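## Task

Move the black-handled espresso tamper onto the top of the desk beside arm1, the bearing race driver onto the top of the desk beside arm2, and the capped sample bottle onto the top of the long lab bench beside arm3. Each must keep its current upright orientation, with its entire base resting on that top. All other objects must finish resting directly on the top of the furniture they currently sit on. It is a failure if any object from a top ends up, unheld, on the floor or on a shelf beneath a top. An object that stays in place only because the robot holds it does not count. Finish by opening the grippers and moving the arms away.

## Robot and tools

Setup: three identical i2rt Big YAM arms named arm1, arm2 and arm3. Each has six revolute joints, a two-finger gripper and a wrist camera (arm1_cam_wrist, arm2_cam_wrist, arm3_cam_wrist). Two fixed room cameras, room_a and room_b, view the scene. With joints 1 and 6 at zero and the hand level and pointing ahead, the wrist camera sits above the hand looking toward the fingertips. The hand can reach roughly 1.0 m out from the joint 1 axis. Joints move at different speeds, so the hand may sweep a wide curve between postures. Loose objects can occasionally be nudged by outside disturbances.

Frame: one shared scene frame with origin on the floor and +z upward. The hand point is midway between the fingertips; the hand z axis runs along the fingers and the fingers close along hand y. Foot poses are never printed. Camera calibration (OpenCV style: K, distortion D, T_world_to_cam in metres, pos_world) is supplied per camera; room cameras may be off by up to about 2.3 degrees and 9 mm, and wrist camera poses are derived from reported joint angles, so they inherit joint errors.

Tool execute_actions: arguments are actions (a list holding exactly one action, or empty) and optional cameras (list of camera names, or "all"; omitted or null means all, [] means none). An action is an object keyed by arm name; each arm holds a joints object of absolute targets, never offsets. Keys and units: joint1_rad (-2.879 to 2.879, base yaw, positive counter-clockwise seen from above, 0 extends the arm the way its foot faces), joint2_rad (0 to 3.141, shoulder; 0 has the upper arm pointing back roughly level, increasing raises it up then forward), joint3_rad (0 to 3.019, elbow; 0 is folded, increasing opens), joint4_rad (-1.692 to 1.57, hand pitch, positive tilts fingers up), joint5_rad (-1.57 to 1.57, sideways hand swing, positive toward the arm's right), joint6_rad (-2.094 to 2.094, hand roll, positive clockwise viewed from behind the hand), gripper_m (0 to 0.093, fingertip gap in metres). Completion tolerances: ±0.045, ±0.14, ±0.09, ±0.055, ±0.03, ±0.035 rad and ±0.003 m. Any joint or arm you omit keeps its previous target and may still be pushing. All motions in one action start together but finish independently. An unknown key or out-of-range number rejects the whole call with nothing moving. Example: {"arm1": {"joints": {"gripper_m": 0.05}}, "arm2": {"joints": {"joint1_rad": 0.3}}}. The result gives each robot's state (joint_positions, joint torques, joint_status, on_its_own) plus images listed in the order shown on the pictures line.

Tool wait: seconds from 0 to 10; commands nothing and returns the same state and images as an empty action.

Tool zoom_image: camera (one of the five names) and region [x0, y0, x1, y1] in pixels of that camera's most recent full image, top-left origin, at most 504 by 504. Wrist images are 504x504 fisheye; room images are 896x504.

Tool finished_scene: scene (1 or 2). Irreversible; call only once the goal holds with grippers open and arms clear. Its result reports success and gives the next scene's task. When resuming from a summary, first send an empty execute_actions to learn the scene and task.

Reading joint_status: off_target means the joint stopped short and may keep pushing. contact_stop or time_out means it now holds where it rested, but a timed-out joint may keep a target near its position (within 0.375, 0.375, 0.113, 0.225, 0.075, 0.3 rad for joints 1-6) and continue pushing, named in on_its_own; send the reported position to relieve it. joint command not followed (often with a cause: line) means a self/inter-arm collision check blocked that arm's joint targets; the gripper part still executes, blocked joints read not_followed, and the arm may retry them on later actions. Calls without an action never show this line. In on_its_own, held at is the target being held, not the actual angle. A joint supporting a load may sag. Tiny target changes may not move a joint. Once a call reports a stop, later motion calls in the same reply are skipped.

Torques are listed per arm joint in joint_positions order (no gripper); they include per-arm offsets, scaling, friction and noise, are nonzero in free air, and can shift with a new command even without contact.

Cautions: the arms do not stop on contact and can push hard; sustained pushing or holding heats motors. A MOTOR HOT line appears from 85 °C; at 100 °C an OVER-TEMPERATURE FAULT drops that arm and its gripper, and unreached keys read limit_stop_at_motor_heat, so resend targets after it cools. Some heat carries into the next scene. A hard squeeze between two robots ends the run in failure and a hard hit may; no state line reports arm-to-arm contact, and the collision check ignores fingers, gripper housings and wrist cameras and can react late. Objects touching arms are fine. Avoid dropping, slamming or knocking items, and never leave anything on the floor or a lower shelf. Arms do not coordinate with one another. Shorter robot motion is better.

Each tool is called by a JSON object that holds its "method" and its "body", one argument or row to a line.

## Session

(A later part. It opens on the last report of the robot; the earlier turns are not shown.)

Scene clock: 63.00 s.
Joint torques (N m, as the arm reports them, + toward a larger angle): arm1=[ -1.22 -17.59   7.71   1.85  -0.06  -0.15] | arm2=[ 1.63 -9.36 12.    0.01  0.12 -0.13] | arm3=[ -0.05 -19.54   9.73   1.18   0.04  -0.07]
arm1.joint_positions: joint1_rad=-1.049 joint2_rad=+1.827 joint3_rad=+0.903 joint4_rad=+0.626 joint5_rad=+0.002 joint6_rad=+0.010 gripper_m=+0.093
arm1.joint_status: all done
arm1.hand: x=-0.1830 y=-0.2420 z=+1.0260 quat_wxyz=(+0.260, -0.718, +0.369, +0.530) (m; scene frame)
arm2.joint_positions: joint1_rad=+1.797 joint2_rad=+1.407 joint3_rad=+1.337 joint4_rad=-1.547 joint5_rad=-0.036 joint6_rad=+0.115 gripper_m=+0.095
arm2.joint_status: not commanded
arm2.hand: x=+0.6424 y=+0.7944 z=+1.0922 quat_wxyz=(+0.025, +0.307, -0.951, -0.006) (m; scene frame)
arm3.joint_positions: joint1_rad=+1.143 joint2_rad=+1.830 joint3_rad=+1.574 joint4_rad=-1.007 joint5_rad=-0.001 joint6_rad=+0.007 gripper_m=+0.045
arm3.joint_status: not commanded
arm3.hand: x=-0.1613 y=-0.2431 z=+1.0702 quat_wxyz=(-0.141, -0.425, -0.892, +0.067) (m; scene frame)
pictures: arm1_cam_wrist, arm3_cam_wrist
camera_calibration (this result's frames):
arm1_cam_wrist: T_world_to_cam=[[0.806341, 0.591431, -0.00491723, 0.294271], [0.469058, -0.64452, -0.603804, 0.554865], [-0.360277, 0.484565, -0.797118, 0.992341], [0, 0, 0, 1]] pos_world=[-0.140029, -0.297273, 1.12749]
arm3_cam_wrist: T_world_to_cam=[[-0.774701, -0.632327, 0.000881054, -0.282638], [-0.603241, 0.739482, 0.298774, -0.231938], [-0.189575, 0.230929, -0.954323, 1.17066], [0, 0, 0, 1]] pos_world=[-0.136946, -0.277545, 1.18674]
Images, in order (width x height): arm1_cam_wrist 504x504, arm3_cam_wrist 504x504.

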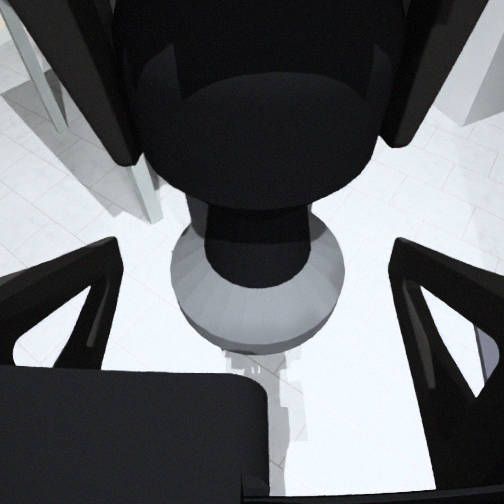

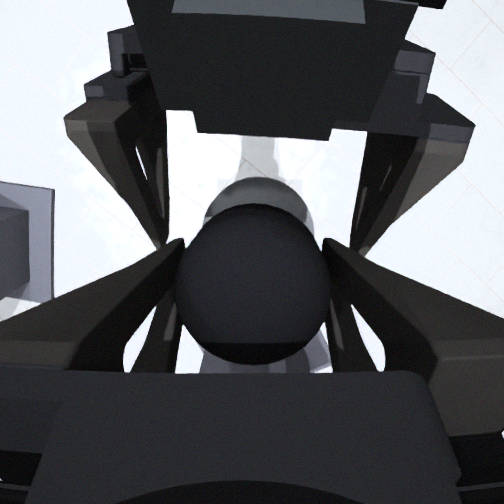

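{"method": "execute_actions", "body": {
  "actions": [
    {"arm1":{"joints":{"joint4_rad":0.69,"gripper_m":0.06}}}
  ],
  "cameras": ["arm1_cam_wrist"]
}}

{"method": "execute_actions", "body": {
  "actions": [
    {"arm1":{"joints":{"gripper_m":0.02}}}
  ],
  "cameras": ["arm3_cam_wrist","arm1_cam_wrist"]
}}

Scene clock: 64.27 s.
Joint torques (N m, as the arm reports them, + toward a larger angle): arm1=[ -0.93 -16.21   8.03   3.01  -0.08  -0.14] | arm2=[ 1.56 -9.74 12.21 -0.19  0.11 -0.1 ] | arm3=[ -0.41 -19.3    9.76   1.     0.04  -0.08]
arm1.joint_positions: joint1_rad=-1.049 joint2_rad=+1.827 joint3_rad=+0.903 joint4_rad=+0.669 joint5_rad=+0.002 joint6_rad=+0.010 gripper_m=+0.060
arm1.joint_status: all done
arm1.hand: x=-0.1847 y=-0.2396 z=+1.0360 quat_wxyz=(+0.267, -0.707, +0.363, +0.545) (m; scene frame)
arm2.joint_positions: joint1_rad=+1.797 joint2_rad=+1.407 joint3_rad=+1.337 joint4_rad=-1.547 joint5_rad=-0.036 joint6_rad=+0.115 gripper_m=+0.095
arm2.joint_status: not commanded
arm2.hand: x=+0.6424 y=+0.7944 z=+1.0922 quat_wxyz=(+0.025, +0.307, -0.951, -0.006) (m; scene frame)
arm3.joint_positions: joint1_rad=+1.143 joint2_rad=+1.830 joint3_rad=+1.574 joint4_rad=-1.007 joint5_rad=-0.001 joint6_rad=+0.007 gripper_m=+0.045
arm3.joint_status: not commanded
arm3.hand: x=-0.1613 y=-0.2431 z=+1.0702 quat_wxyz=(-0.141, -0.425, -0.892, +0.067) (m; scene frame)
pictures: arm1_cam_wrist
camera_calibration (this result's frames):
arm1_cam_wrist: T_world_to_cam=[[0.806436, 0.591298, -0.00524729, 0.294582], [0.453116, -0.62363, -0.637002, 0.599706], [-0.379931, 0.511324, -0.770844, 0.974072], [0, 0, 0, 1]] pos_world=[-0.139217, -0.298257, 1.13442]
Images, in order (width x height): arm1_cam_wrist 504x504.

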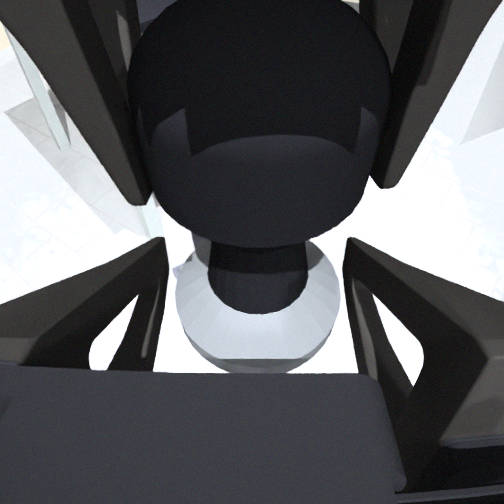

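Scene clock: 64.83 s.
Joint torques (N m, as the arm reports them, + toward a larger angle): arm1=[ -1.1  -16.13   8.07   2.92  -0.03  -0.12] | arm2=[ 2.02 -9.85 12.15 -0.06  0.12 -0.12] | arm3=[ -0.06 -19.68   9.72   1.11   0.    -0.02]
arm1.joint_positions: joint1_rad=-1.049 joint2_rad=+1.827 joint3_rad=+0.903 joint4_rad=+0.669 joint5_rad=+0.003 joint6_rad=+0.010 gripper_m=+0.051
arm1.joint_status: gripper_m off_target (ended at +0.051, target +0.020)
arm1.hand: x=-0.1846 y=-0.2395 z=+1.0360 quat_wxyz=(+0.267, -0.707, +0.363, +0.545) (m; scene frame)
arm2.joint_positions: joint1_rad=+1.797 joint2_rad=+1.407 joint3_rad=+1.337 joint4_rad=-1.547 joint5_rad=-0.036 joint6_rad=+0.115 gripper_m=+0.095
arm2.joint_status: not commanded
arm2.hand: x=+0.6424 y=+0.7944 z=+1.0922 quat_wxyz=(+0.025, +0.307, -0.951, -0.006) (m; scene frame)
arm3.joint_positions: joint1_rad=+1.143 joint2_rad=+1.830 joint3_rad=+1.574 joint4_rad=-1.007 joint5_rad=+0.000 joint6_rad=+0.007 gripper_m=+0.045
arm3.joint_status: not commanded
arm3.hand: x=-0.1615 y=-0.2432 z=+1.0702 quat_wxyz=(-0.141, -0.425, -0.892, +0.068) (m; scene frame)
pictures: arm1_cam_wrist, arm3_cam_wrist
camera_calibration (this result's frames):
arm1_cam_wrist: T_world_to_cam=[[0.806538, 0.591166, -0.00441088, 0.293637], [0.45344, -0.623389, -0.637007, 0.599829], [-0.379327, 0.511771, -0.770845, 0.974291], [0, 0, 0, 1]] pos_world=[-0.139241, -0.298275, 1.13442]
arm3_cam_wrist: T_world_to_cam=[[-0.774767, -0.632242, 0.00245018, -0.284569], [-0.602799, 0.739845, 0.298768, -0.231771], [-0.190706, 0.229999, -0.954323, 1.17025], [0, 0, 0, 1]] pos_world=[-0.137011, -0.277599, 1.18674]
Images, in order (width x height): arm1_cam_wrist 504x504, arm3_cam_wrist 504x504.

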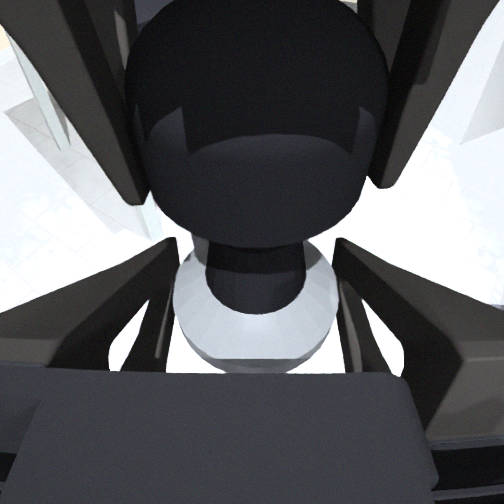

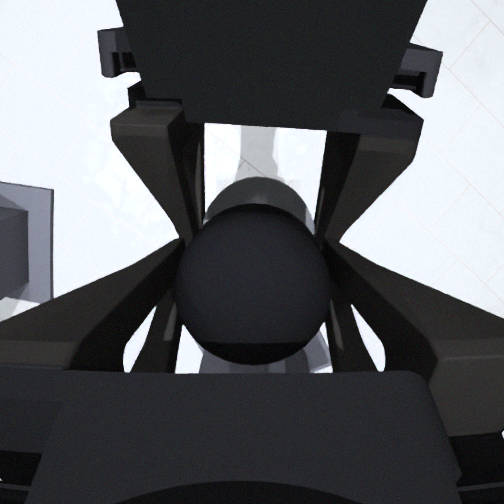

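{"method": "execute_actions", "body": {
  "actions": [
    {"arm3":{"joints":{"gripper_m":0.09}}}
  ],
  "cameras": ["arm1_cam_wrist"]
}}

{"method": "execute_actions", "body": {
  "actions": [
    {"arm3":{"joints":{"joint2_rad":1.3,"joint4_rad":-1.5}}}
  ],
  "cameras": []
}}

{"method": "execute_actions", "body": {
  "actions": [
    {"arm1":{"joints":{"joint1_rad":2.4}}}
  ],
  "cameras": []
}}

{"method": "execute_actions", "body": {
  "actions": [
    {"arm1":{"joints":{"joint2_rad":2.44,"joint3_rad":1.14,"joint4_rad":1.07}}}
  ],
  "cameras": ["arm1_cam_wrist","room_b"]
}}

{"method": "zoom_image", "body": {
  "camera": "room_b",
  "region": [320, 310, 440, 420]
}}

Scene clock: 69.50 s.
Joint torques (N m, as the arm reports them, + toward a larger angle): arm1=[ -0.95 -18.6    7.92   2.97  -0.02  -0.04] | arm2=[ 1.38 -9.1  12.13 -0.02  0.1  -0.13] | arm3=[  0.03 -18.22   9.87   0.98   0.    -0.07]
arm1.joint_positions: joint1_rad=-1.049 joint2_rad=+1.840 joint3_rad=+0.903 joint4_rad=+0.669 joint5_rad=+0.002 joint6_rad=+0.010 gripper_m=+0.051
arm1.joint_status: not commanded
arm1.hand: x=-0.1845 y=-0.2399 z=+1.0279 quat_wxyz=(+0.265, -0.711, +0.365, +0.540) (m; scene frame)
arm2.joint_positions: joint1_rad=+1.797 joint2_rad=+1.407 joint3_rad=+1.337 joint4_rad=-1.547 joint5_rad=-0.036 joint6_rad=+0.115 gripper_m=+0.095
arm2.joint_status: not commanded
arm2.hand: x=+0.6424 y=+0.7944 z=+1.0922 quat_wxyz=(+0.025, +0.307, -0.951, -0.006) (m; scene frame)
arm3.joint_positions: joint1_rad=+1.143 joint2_rad=+1.813 joint3_rad=+1.574 joint4_rad=-1.007 joint5_rad=+0.000 joint6_rad=+0.007 gripper_m=+0.090
arm3.joint_status: all done
arm3.hand: x=-0.1617 y=-0.2429 z=+1.0807 quat_wxyz=(-0.149, -0.424, -0.890, +0.071) (m; scene frame)
pictures: arm1_cam_wrist
camera_calibration (this result's frames):
arm1_cam_wrist: T_world_to_cam=[[0.806286, 0.591509, -0.00441207, 0.293773], [0.458588, -0.629778, -0.626959, 0.583429], [-0.37363, 0.503485, -0.77904, 0.975725], [0, 0, 0, 1]] pos_world=[-0.139859, -0.297602, 1.12721]
Images, in order (width x height): arm1_cam_wrist 504x504.

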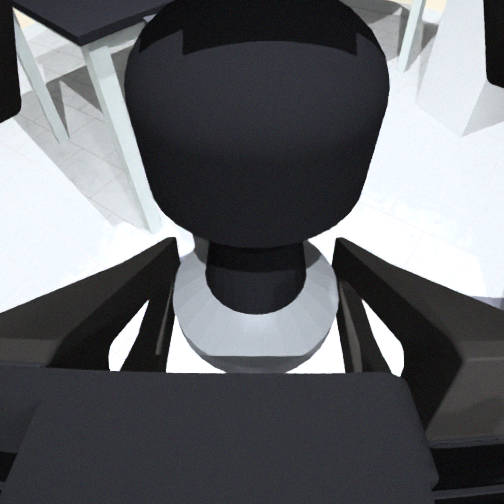

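Scene clock: 71.03 s.
Joint torques (N m, as the arm reports them, + toward a larger angle): arm1=[ -0.98 -17.21   7.98   3.08  -0.07  -0.13] | arm2=[ 2.05 -9.26 12.03 -0.06  0.12 -0.1 ] | arm3=[  0.28 -10.37   9.23   0.82  -0.02  -0.05]
arm1.joint_positions: joint1_rad=-1.049 joint2_rad=+1.840 joint3_rad=+0.903 joint4_rad=+0.669 joint5_rad=+0.002 joint6_rad=+0.010 gripper_m=+0.051
arm1.joint_status: not commanded
arm1.hand: x=-0.1845 y=-0.2399 z=+1.0279 quat_wxyz=(+0.265, -0.711, +0.365, +0.540) (m; scene frame)
arm2.joint_positions: joint1_rad=+1.797 joint2_rad=+1.407 joint3_rad=+1.337 joint4_rad=-1.547 joint5_rad=-0.036 joint6_rad=+0.115 gripper_m=+0.095
arm2.joint_status: not commanded
arm2.hand: x=+0.6424 y=+0.7944 z=+1.0922 quat_wxyz=(+0.025, +0.307, -0.951, -0.006) (m; scene frame)
arm3.joint_positions: joint1_rad=+1.143 joint2_rad=+1.308 joint3_rad=+1.582 joint4_rad=-1.490 joint5_rad=+0.000 joint6_rad=+0.007 gripper_m=+0.090
arm3.joint_status: all done
arm3.hand: x=-0.2803 y=-0.0975 z=+1.3080 quat_wxyz=(-0.162, -0.423, -0.888, +0.077) (m; scene frame)
pictures: none
No camera images: the call's "cameras" was empty. Leave "cameras" out to get every camera's image.

Scene clock: 73.80 s.
Joint torques (N m, as the arm reports them, + toward a larger angle): arm1=[ -2.09 -17.79   8.09   3.21   0.06  -0.06] | arm2=[ 1.55 -9.89 11.93  0.    0.11 -0.11] | arm3=[ 0.05 -9.61  9.06  0.79  0.   -0.06]
arm1.joint_positions: joint1_rad=+2.410 joint2_rad=+1.841 joint3_rad=+0.903 joint4_rad=+0.669 joint5_rad=-0.003 joint6_rad=+0.010 gripper_m=+0.052
arm1.joint_status: all done
arm1.hand: x=+0.7367 y=-1.1374 z=+1.0389 quat_wxyz=(-0.580, -0.239, -0.757, +0.184) (m; scene frame)
arm2.joint_positions: joint1_rad=+1.797 joint2_rad=+1.407 joint3_rad=+1.337 joint4_rad=-1.547 joint5_rad=-0.036 joint6_rad=+0.115 gripper_m=+0.095
arm2.joint_status: not commanded
arm2.hand: x=+0.6424 y=+0.7944 z=+1.0922 quat_wxyz=(+0.025, +0.307, -0.951, -0.006) (m; scene frame)
arm3.joint_positions: joint1_rad=+1.143 joint2_rad=+1.308 joint3_rad=+1.582 joint4_rad=-1.490 joint5_rad=+0.000 joint6_rad=+0.007 gripper_m=+0.090
arm3.joint_status: not commanded
arm3.hand: x=-0.2803 y=-0.0975 z=+1.3080 quat_wxyz=(-0.162, -0.423, -0.888, +0.077) (m; scene frame)
pictures: none
No camera images: the call's "cameras" was empty. Leave "cameras" out to get every camera's image.

Scene clock: 75.13 s.
Joint torques (N m, as the arm reports them, + toward a larger angle): arm1=[ -2.27 -24.02   3.69   3.     0.08  -0.1 ] | arm2=[ 1.75 -9.3  12.2  -0.1   0.11 -0.13] | arm3=[ -0.19 -10.3    9.09   1.05  -0.02  -0.05]
arm1.joint_positions: joint1_rad=+2.410 joint2_rad=+2.479 joint3_rad=+1.121 joint4_rad=+1.047 joint5_rad=-0.002 joint6_rad=+0.006 gripper_m=+0.051
arm1.joint_status: all done
arm1.hand: x=+0.7574 y=-1.1557 z=+0.7966 quat_wxyz=(-0.564, -0.242, -0.769, +0.181) (m; scene frame)
arm2.joint_positions: joint1_rad=+1.797 joint2_rad=+1.407 joint3_rad=+1.337 joint4_rad=-1.547 joint5_rad=-0.036 joint6_rad=+0.115 gripper_m=+0.095
arm2.joint_status: not commanded
arm2.hand: x=+0.6424 y=+0.7944 z=+1.0922 quat_wxyz=(+0.025, +0.307, -0.951, -0.006) (m; scene frame)
arm3.joint_positions: joint1_rad=+1.143 joint2_rad=+1.308 joint3_rad=+1.582 joint4_rad=-1.490 joint5_rad=+0.000 joint6_rad=+0.007 gripper_m=+0.090
arm3.joint_status: not commanded
arm3.hand: x=-0.2803 y=-0.0975 z=+1.3080 quat_wxyz=(-0.162, -0.423, -0.888, +0.077) (m; scene frame)
pictures: arm1_cam_wrist, room_b
camera_calibration (this result's frames):
arm1_cam_wrist: T_world_to_cam=[[-0.577552, -0.816143, 0.0185228, -0.521936], [-0.654584, 0.449426, -0.607895, 1.50496], [0.487805, -0.363216, -0.793801, -0.0337607], [0, 0, 0, 1]] pos_world=[0.700148, -1.11461, 0.897728]
Images, in order (width x height): arm1_cam_wrist 504x504, room_b 896x504.

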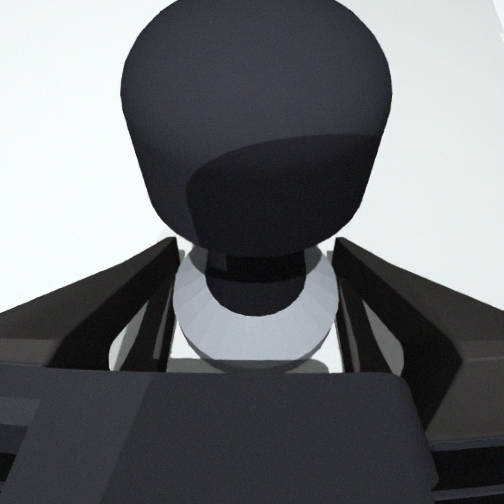

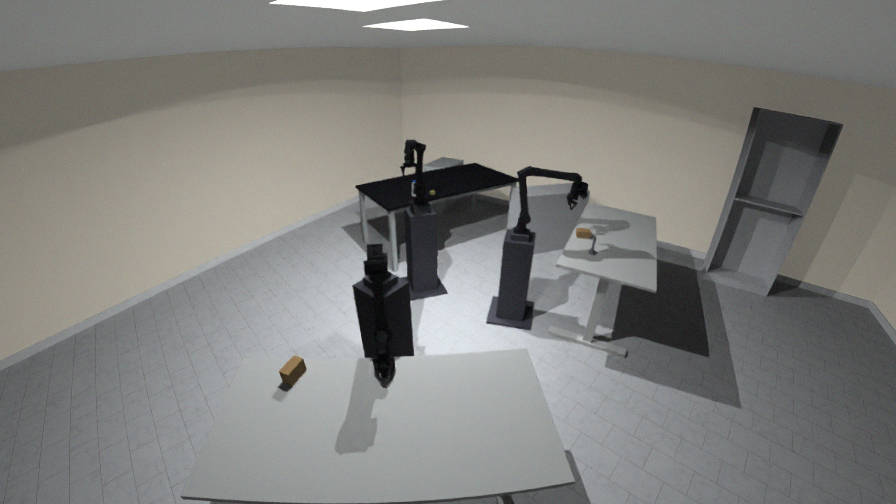

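Region (320, 310, 440, 420) of room_b's 896x504 image, scaled by 4.200, with more detail than that image has; it fills the top 462 rows of this view, and the rest is white.

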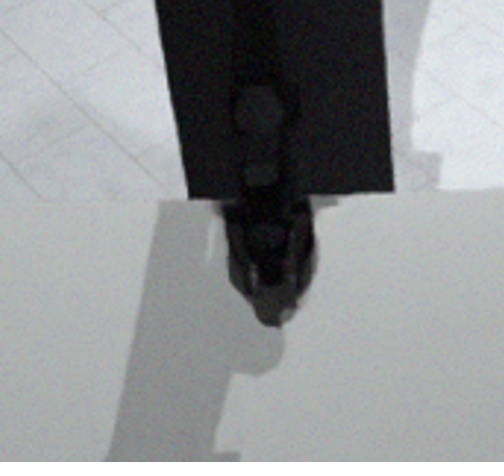

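{"method": "execute_actions", "body": {
  "actions": [
    {"arm1":{"joints":{"joint2_rad":2.505,"joint4_rad":1.1}}}
  ],
  "cameras": ["arm1_cam_wrist"]
}}

Scene clock: 76.07 s.
Joint torques (N m, as the arm reports them, + toward a larger angle): arm1=[ -1.05 -19.49   4.03   3.05   0.1   -0.08] | arm2=[ 1.86 -9.28 12.13  0.03  0.15 -0.09] | arm3=[-0.13 -9.91  9.16  0.78 -0.02 -0.04]
arm1.joint_positions: joint1_rad=+2.410 joint2_rad=+2.488 joint3_rad=+1.121 joint4_rad=+1.073 joint5_rad=-0.002 joint6_rad=+0.006 gripper_m=+0.051
arm1.joint_status: all done
arm1.hand: x=+0.7569 y=-1.1553 z=+0.7964 quat_wxyz=(-0.570, -0.240, -0.764, +0.183) (m; scene frame)
arm2.joint_positions: joint1_rad=+1.797 joint2_rad=+1.407 joint3_rad=+1.337 joint4_rad=-1.547 joint5_rad=-0.036 joint6_rad=+0.115 gripper_m=+0.095
arm2.joint_status: not commanded
arm2.hand: x=+0.6424 y=+0.7944 z=+1.0922 quat_wxyz=(+0.025, +0.307, -0.951, -0.006) (m; scene frame)
arm3.joint_positions: joint1_rad=+1.143 joint2_rad=+1.308 joint3_rad=+1.582 joint4_rad=-1.490 joint5_rad=+0.000 joint6_rad=+0.007 gripper_m=+0.090
arm3.joint_status: not commanded
arm3.hand: x=-0.2803 y=-0.0975 z=+1.3080 quat_wxyz=(-0.162, -0.423, -0.888, +0.077) (m; scene frame)
pictures: arm1_cam_wrist
camera_calibration (this result's frames):
arm1_cam_wrist: T_world_to_cam=[[-0.577641, -0.816082, 0.0184823, -0.521766], [-0.646621, 0.443639, -0.620536, 1.50162], [0.498209, -0.370398, -0.78396, -0.057551], [0, 0, 0, 1]] pos_world=[0.698257, -1.1133, 0.896334]
Images, in order (width x height): arm1_cam_wrist 504x504.

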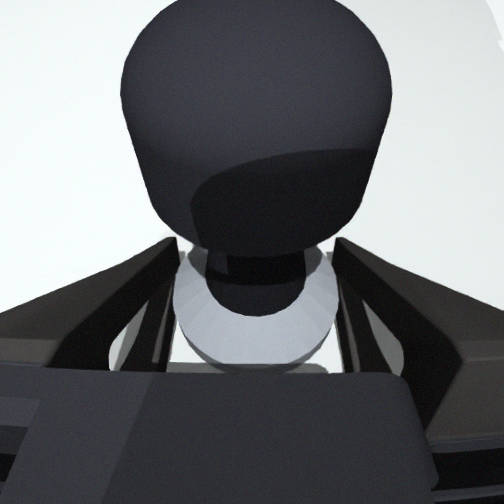

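{"method": "execute_actions", "body": {
  "actions": [
    {"arm1":{"joints":{"joint2_rad":2.54,"joint4_rad":1.12}}}
  ],
  "cameras": ["arm1_cam_wrist"]
}}

Scene clock: 77.07 s.
Joint torques (N m, as the arm reports them, + toward a larger angle): arm1=[ -1.63 -17.06   3.92   2.64   0.12  -0.06] | arm2=[ 1.54 -8.71 12.19 -0.08  0.09 -0.11] | arm3=[ -0.01 -10.07   9.2    0.77   0.01  -0.03]
arm1.joint_positions: joint1_rad=+2.410 joint2_rad=+2.501 joint3_rad=+1.121 joint4_rad=+1.110 joint5_rad=-0.002 joint6_rad=+0.006 gripper_m=+0.051
arm1.joint_status: all done
arm1.hand: x=+0.7562 y=-1.1548 z=+0.7970 quat_wxyz=(-0.579, -0.238, -0.757, +0.186) (m; scene frame)
arm2.joint_positions: joint1_rad=+1.797 joint2_rad=+1.407 joint3_rad=+1.337 joint4_rad=-1.547 joint5_rad=-0.036 joint6_rad=+0.115 gripper_m=+0.095
arm2.joint_status: not commanded
arm2.hand: x=+0.6424 y=+0.7944 z=+1.0922 quat_wxyz=(+0.025, +0.307, -0.951, -0.006) (m; scene frame)
arm3.joint_positions: joint1_rad=+1.143 joint2_rad=+1.308 joint3_rad=+1.582 joint4_rad=-1.490 joint5_rad=+0.000 joint6_rad=+0.007 gripper_m=+0.090
arm3.joint_status: not commanded
arm3.hand: x=-0.2803 y=-0.0975 z=+1.3080 quat_wxyz=(-0.162, -0.423, -0.888, +0.077) (m; scene frame)
pictures: arm1_cam_wrist
camera_calibration (this result's frames):
arm1_cam_wrist: T_world_to_cam=[[-0.577689, -0.81604, 0.0187856, -0.521929], [-0.634349, 0.434346, -0.639488, 1.49651], [0.513689, -0.381342, -0.768572, -0.0931655], [0, 0, 0, 1]] pos_world=[0.695654, -1.11145, 0.895199]
Images, in order (width x height): arm1_cam_wrist 504x504.

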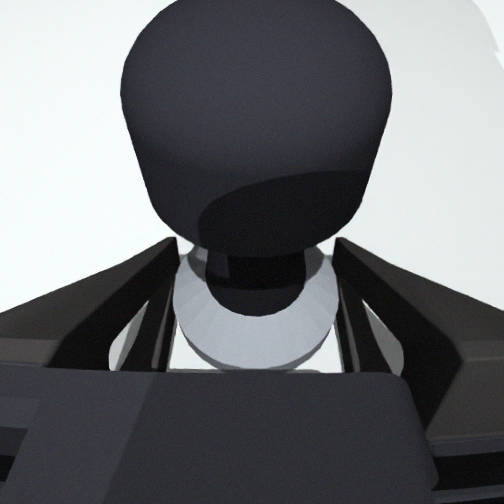

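In contact.

{"method": "execute_actions", "body": {
  "actions": [
    {"arm1":{"joints":{"joint2_rad":2.49,"gripper_m":0.093}}}
  ],
  "cameras": []
}}

{"method": "execute_actions", "body": {
  "actions": [
    {"arm1":{"joints":{"joint2_rad":2.33,"joint3_rad":0.7,"joint4_rad":1.42}}}
  ],
  "cameras": ["arm1_cam_wrist","room_b"]
}}

Scene clock: 78.20 s.
Joint torques (N m, as the arm reports them, + toward a larger angle): arm1=[ -1.72 -21.25   3.92   2.62   0.1   -0.11] | arm2=[ 1.14 -9.14 12.01 -0.17  0.08 -0.09] | arm3=[  0.18 -10.27   9.2    0.76  -0.04  -0.09]
arm1.joint_positions: joint1_rad=+2.409 joint2_rad=+2.501 joint3_rad=+1.123 joint4_rad=+1.110 joint5_rad=-0.002 joint6_rad=+0.006 gripper_m=+0.093
arm1.joint_status: all done
arm1.hand: x=+0.7568 y=-1.1555 z=+0.7977 quat_wxyz=(-0.580, -0.238, -0.757, +0.186) (m; scene frame)
arm2.joint_positions: joint1_rad=+1.797 joint2_rad=+1.407 joint3_rad=+1.337 joint4_rad=-1.547 joint5_rad=-0.036 joint6_rad=+0.115 gripper_m=+0.095
arm2.joint_status: not commanded
arm2.hand: x=+0.6424 y=+0.7944 z=+1.0922 quat_wxyz=(+0.025, +0.307, -0.951, -0.006) (m; scene frame)
arm3.joint_positions: joint1_rad=+1.143 joint2_rad=+1.308 joint3_rad=+1.582 joint4_rad=-1.490 joint5_rad=+0.000 joint6_rad=+0.007 gripper_m=+0.090
arm3.joint_status: not commanded
arm3.hand: x=-0.2803 y=-0.0975 z=+1.3080 quat_wxyz=(-0.162, -0.423, -0.888, +0.077) (m; scene frame)
pictures: none
No camera images: the call's "cameras" was empty. Leave "cameras" out to get every camera's image.

Scene clock: 79.37 s.
Joint torques (N m, as the arm reports them, + toward a larger angle): arm1=[ -1.64 -15.68   1.01   2.95   0.07  -0.06] | arm2=[ 1.39 -9.46 12.1   0.14  0.09 -0.09] | arm3=[  0.28 -10.17   9.21   0.94  -0.04  -0.09]
arm1.joint_positions: joint1_rad=+2.409 joint2_rad=+2.326 joint3_rad=+0.697 joint4_rad=+1.399 joint5_rad=-0.002 joint6_rad=+0.006 gripper_m=+0.093
arm1.joint_status: all done
arm1.hand: x=+0.6520 y=-1.0809 z=+0.8565 quat_wxyz=(-0.594, -0.234, -0.745, +0.191) (m; scene frame)
arm2.joint_positions: joint1_rad=+1.797 joint2_rad=+1.407 joint3_rad=+1.337 joint4_rad=-1.547 joint5_rad=-0.036 joint6_rad=+0.115 gripper_m=+0.095
arm2.joint_status: not commanded
arm2.hand: x=+0.6424 y=+0.7944 z=+1.0922 quat_wxyz=(+0.025, +0.307, -0.951, -0.006) (m; scene frame)
arm3.joint_positions: joint1_rad=+1.143 joint2_rad=+1.308 joint3_rad=+1.582 joint4_rad=-1.490 joint5_rad=+0.000 joint6_rad=+0.007 gripper_m=+0.090
arm3.joint_status: not commanded
arm3.hand: x=-0.2803 y=-0.0975 z=+1.3080 quat_wxyz=(-0.162, -0.423, -0.888, +0.077) (m; scene frame)
pictures: arm1_cam_wrist, room_b
camera_calibration (this result's frames):
arm1_cam_wrist: T_world_to_cam=[[-0.578229, -0.815661, 0.0186712, -0.522033], [-0.612945, 0.419191, -0.66976, 1.43191], [0.53847, -0.398719, -0.742343, -0.0230754], [0, 0, 0, 1]] pos_world=[0.588251, -1.03524, 0.951651]
Images, in order (width x height): arm1_cam_wrist 504x504, room_b 896x504.

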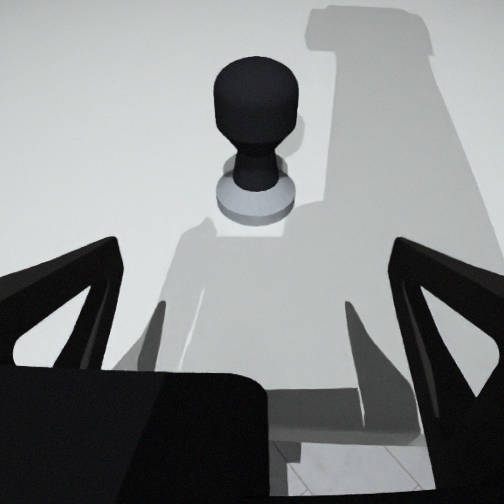

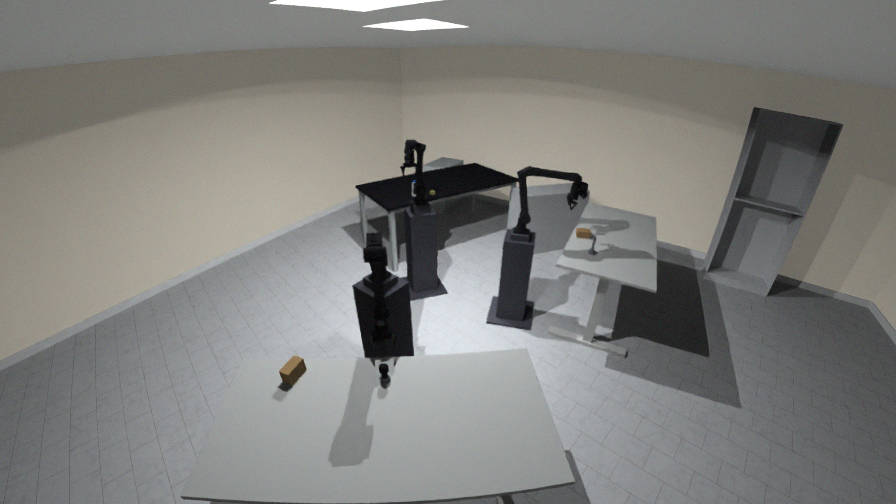

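{"method": "finished_scene", "body": {
  "scene": 1
}}

The scene is finished: the task was done.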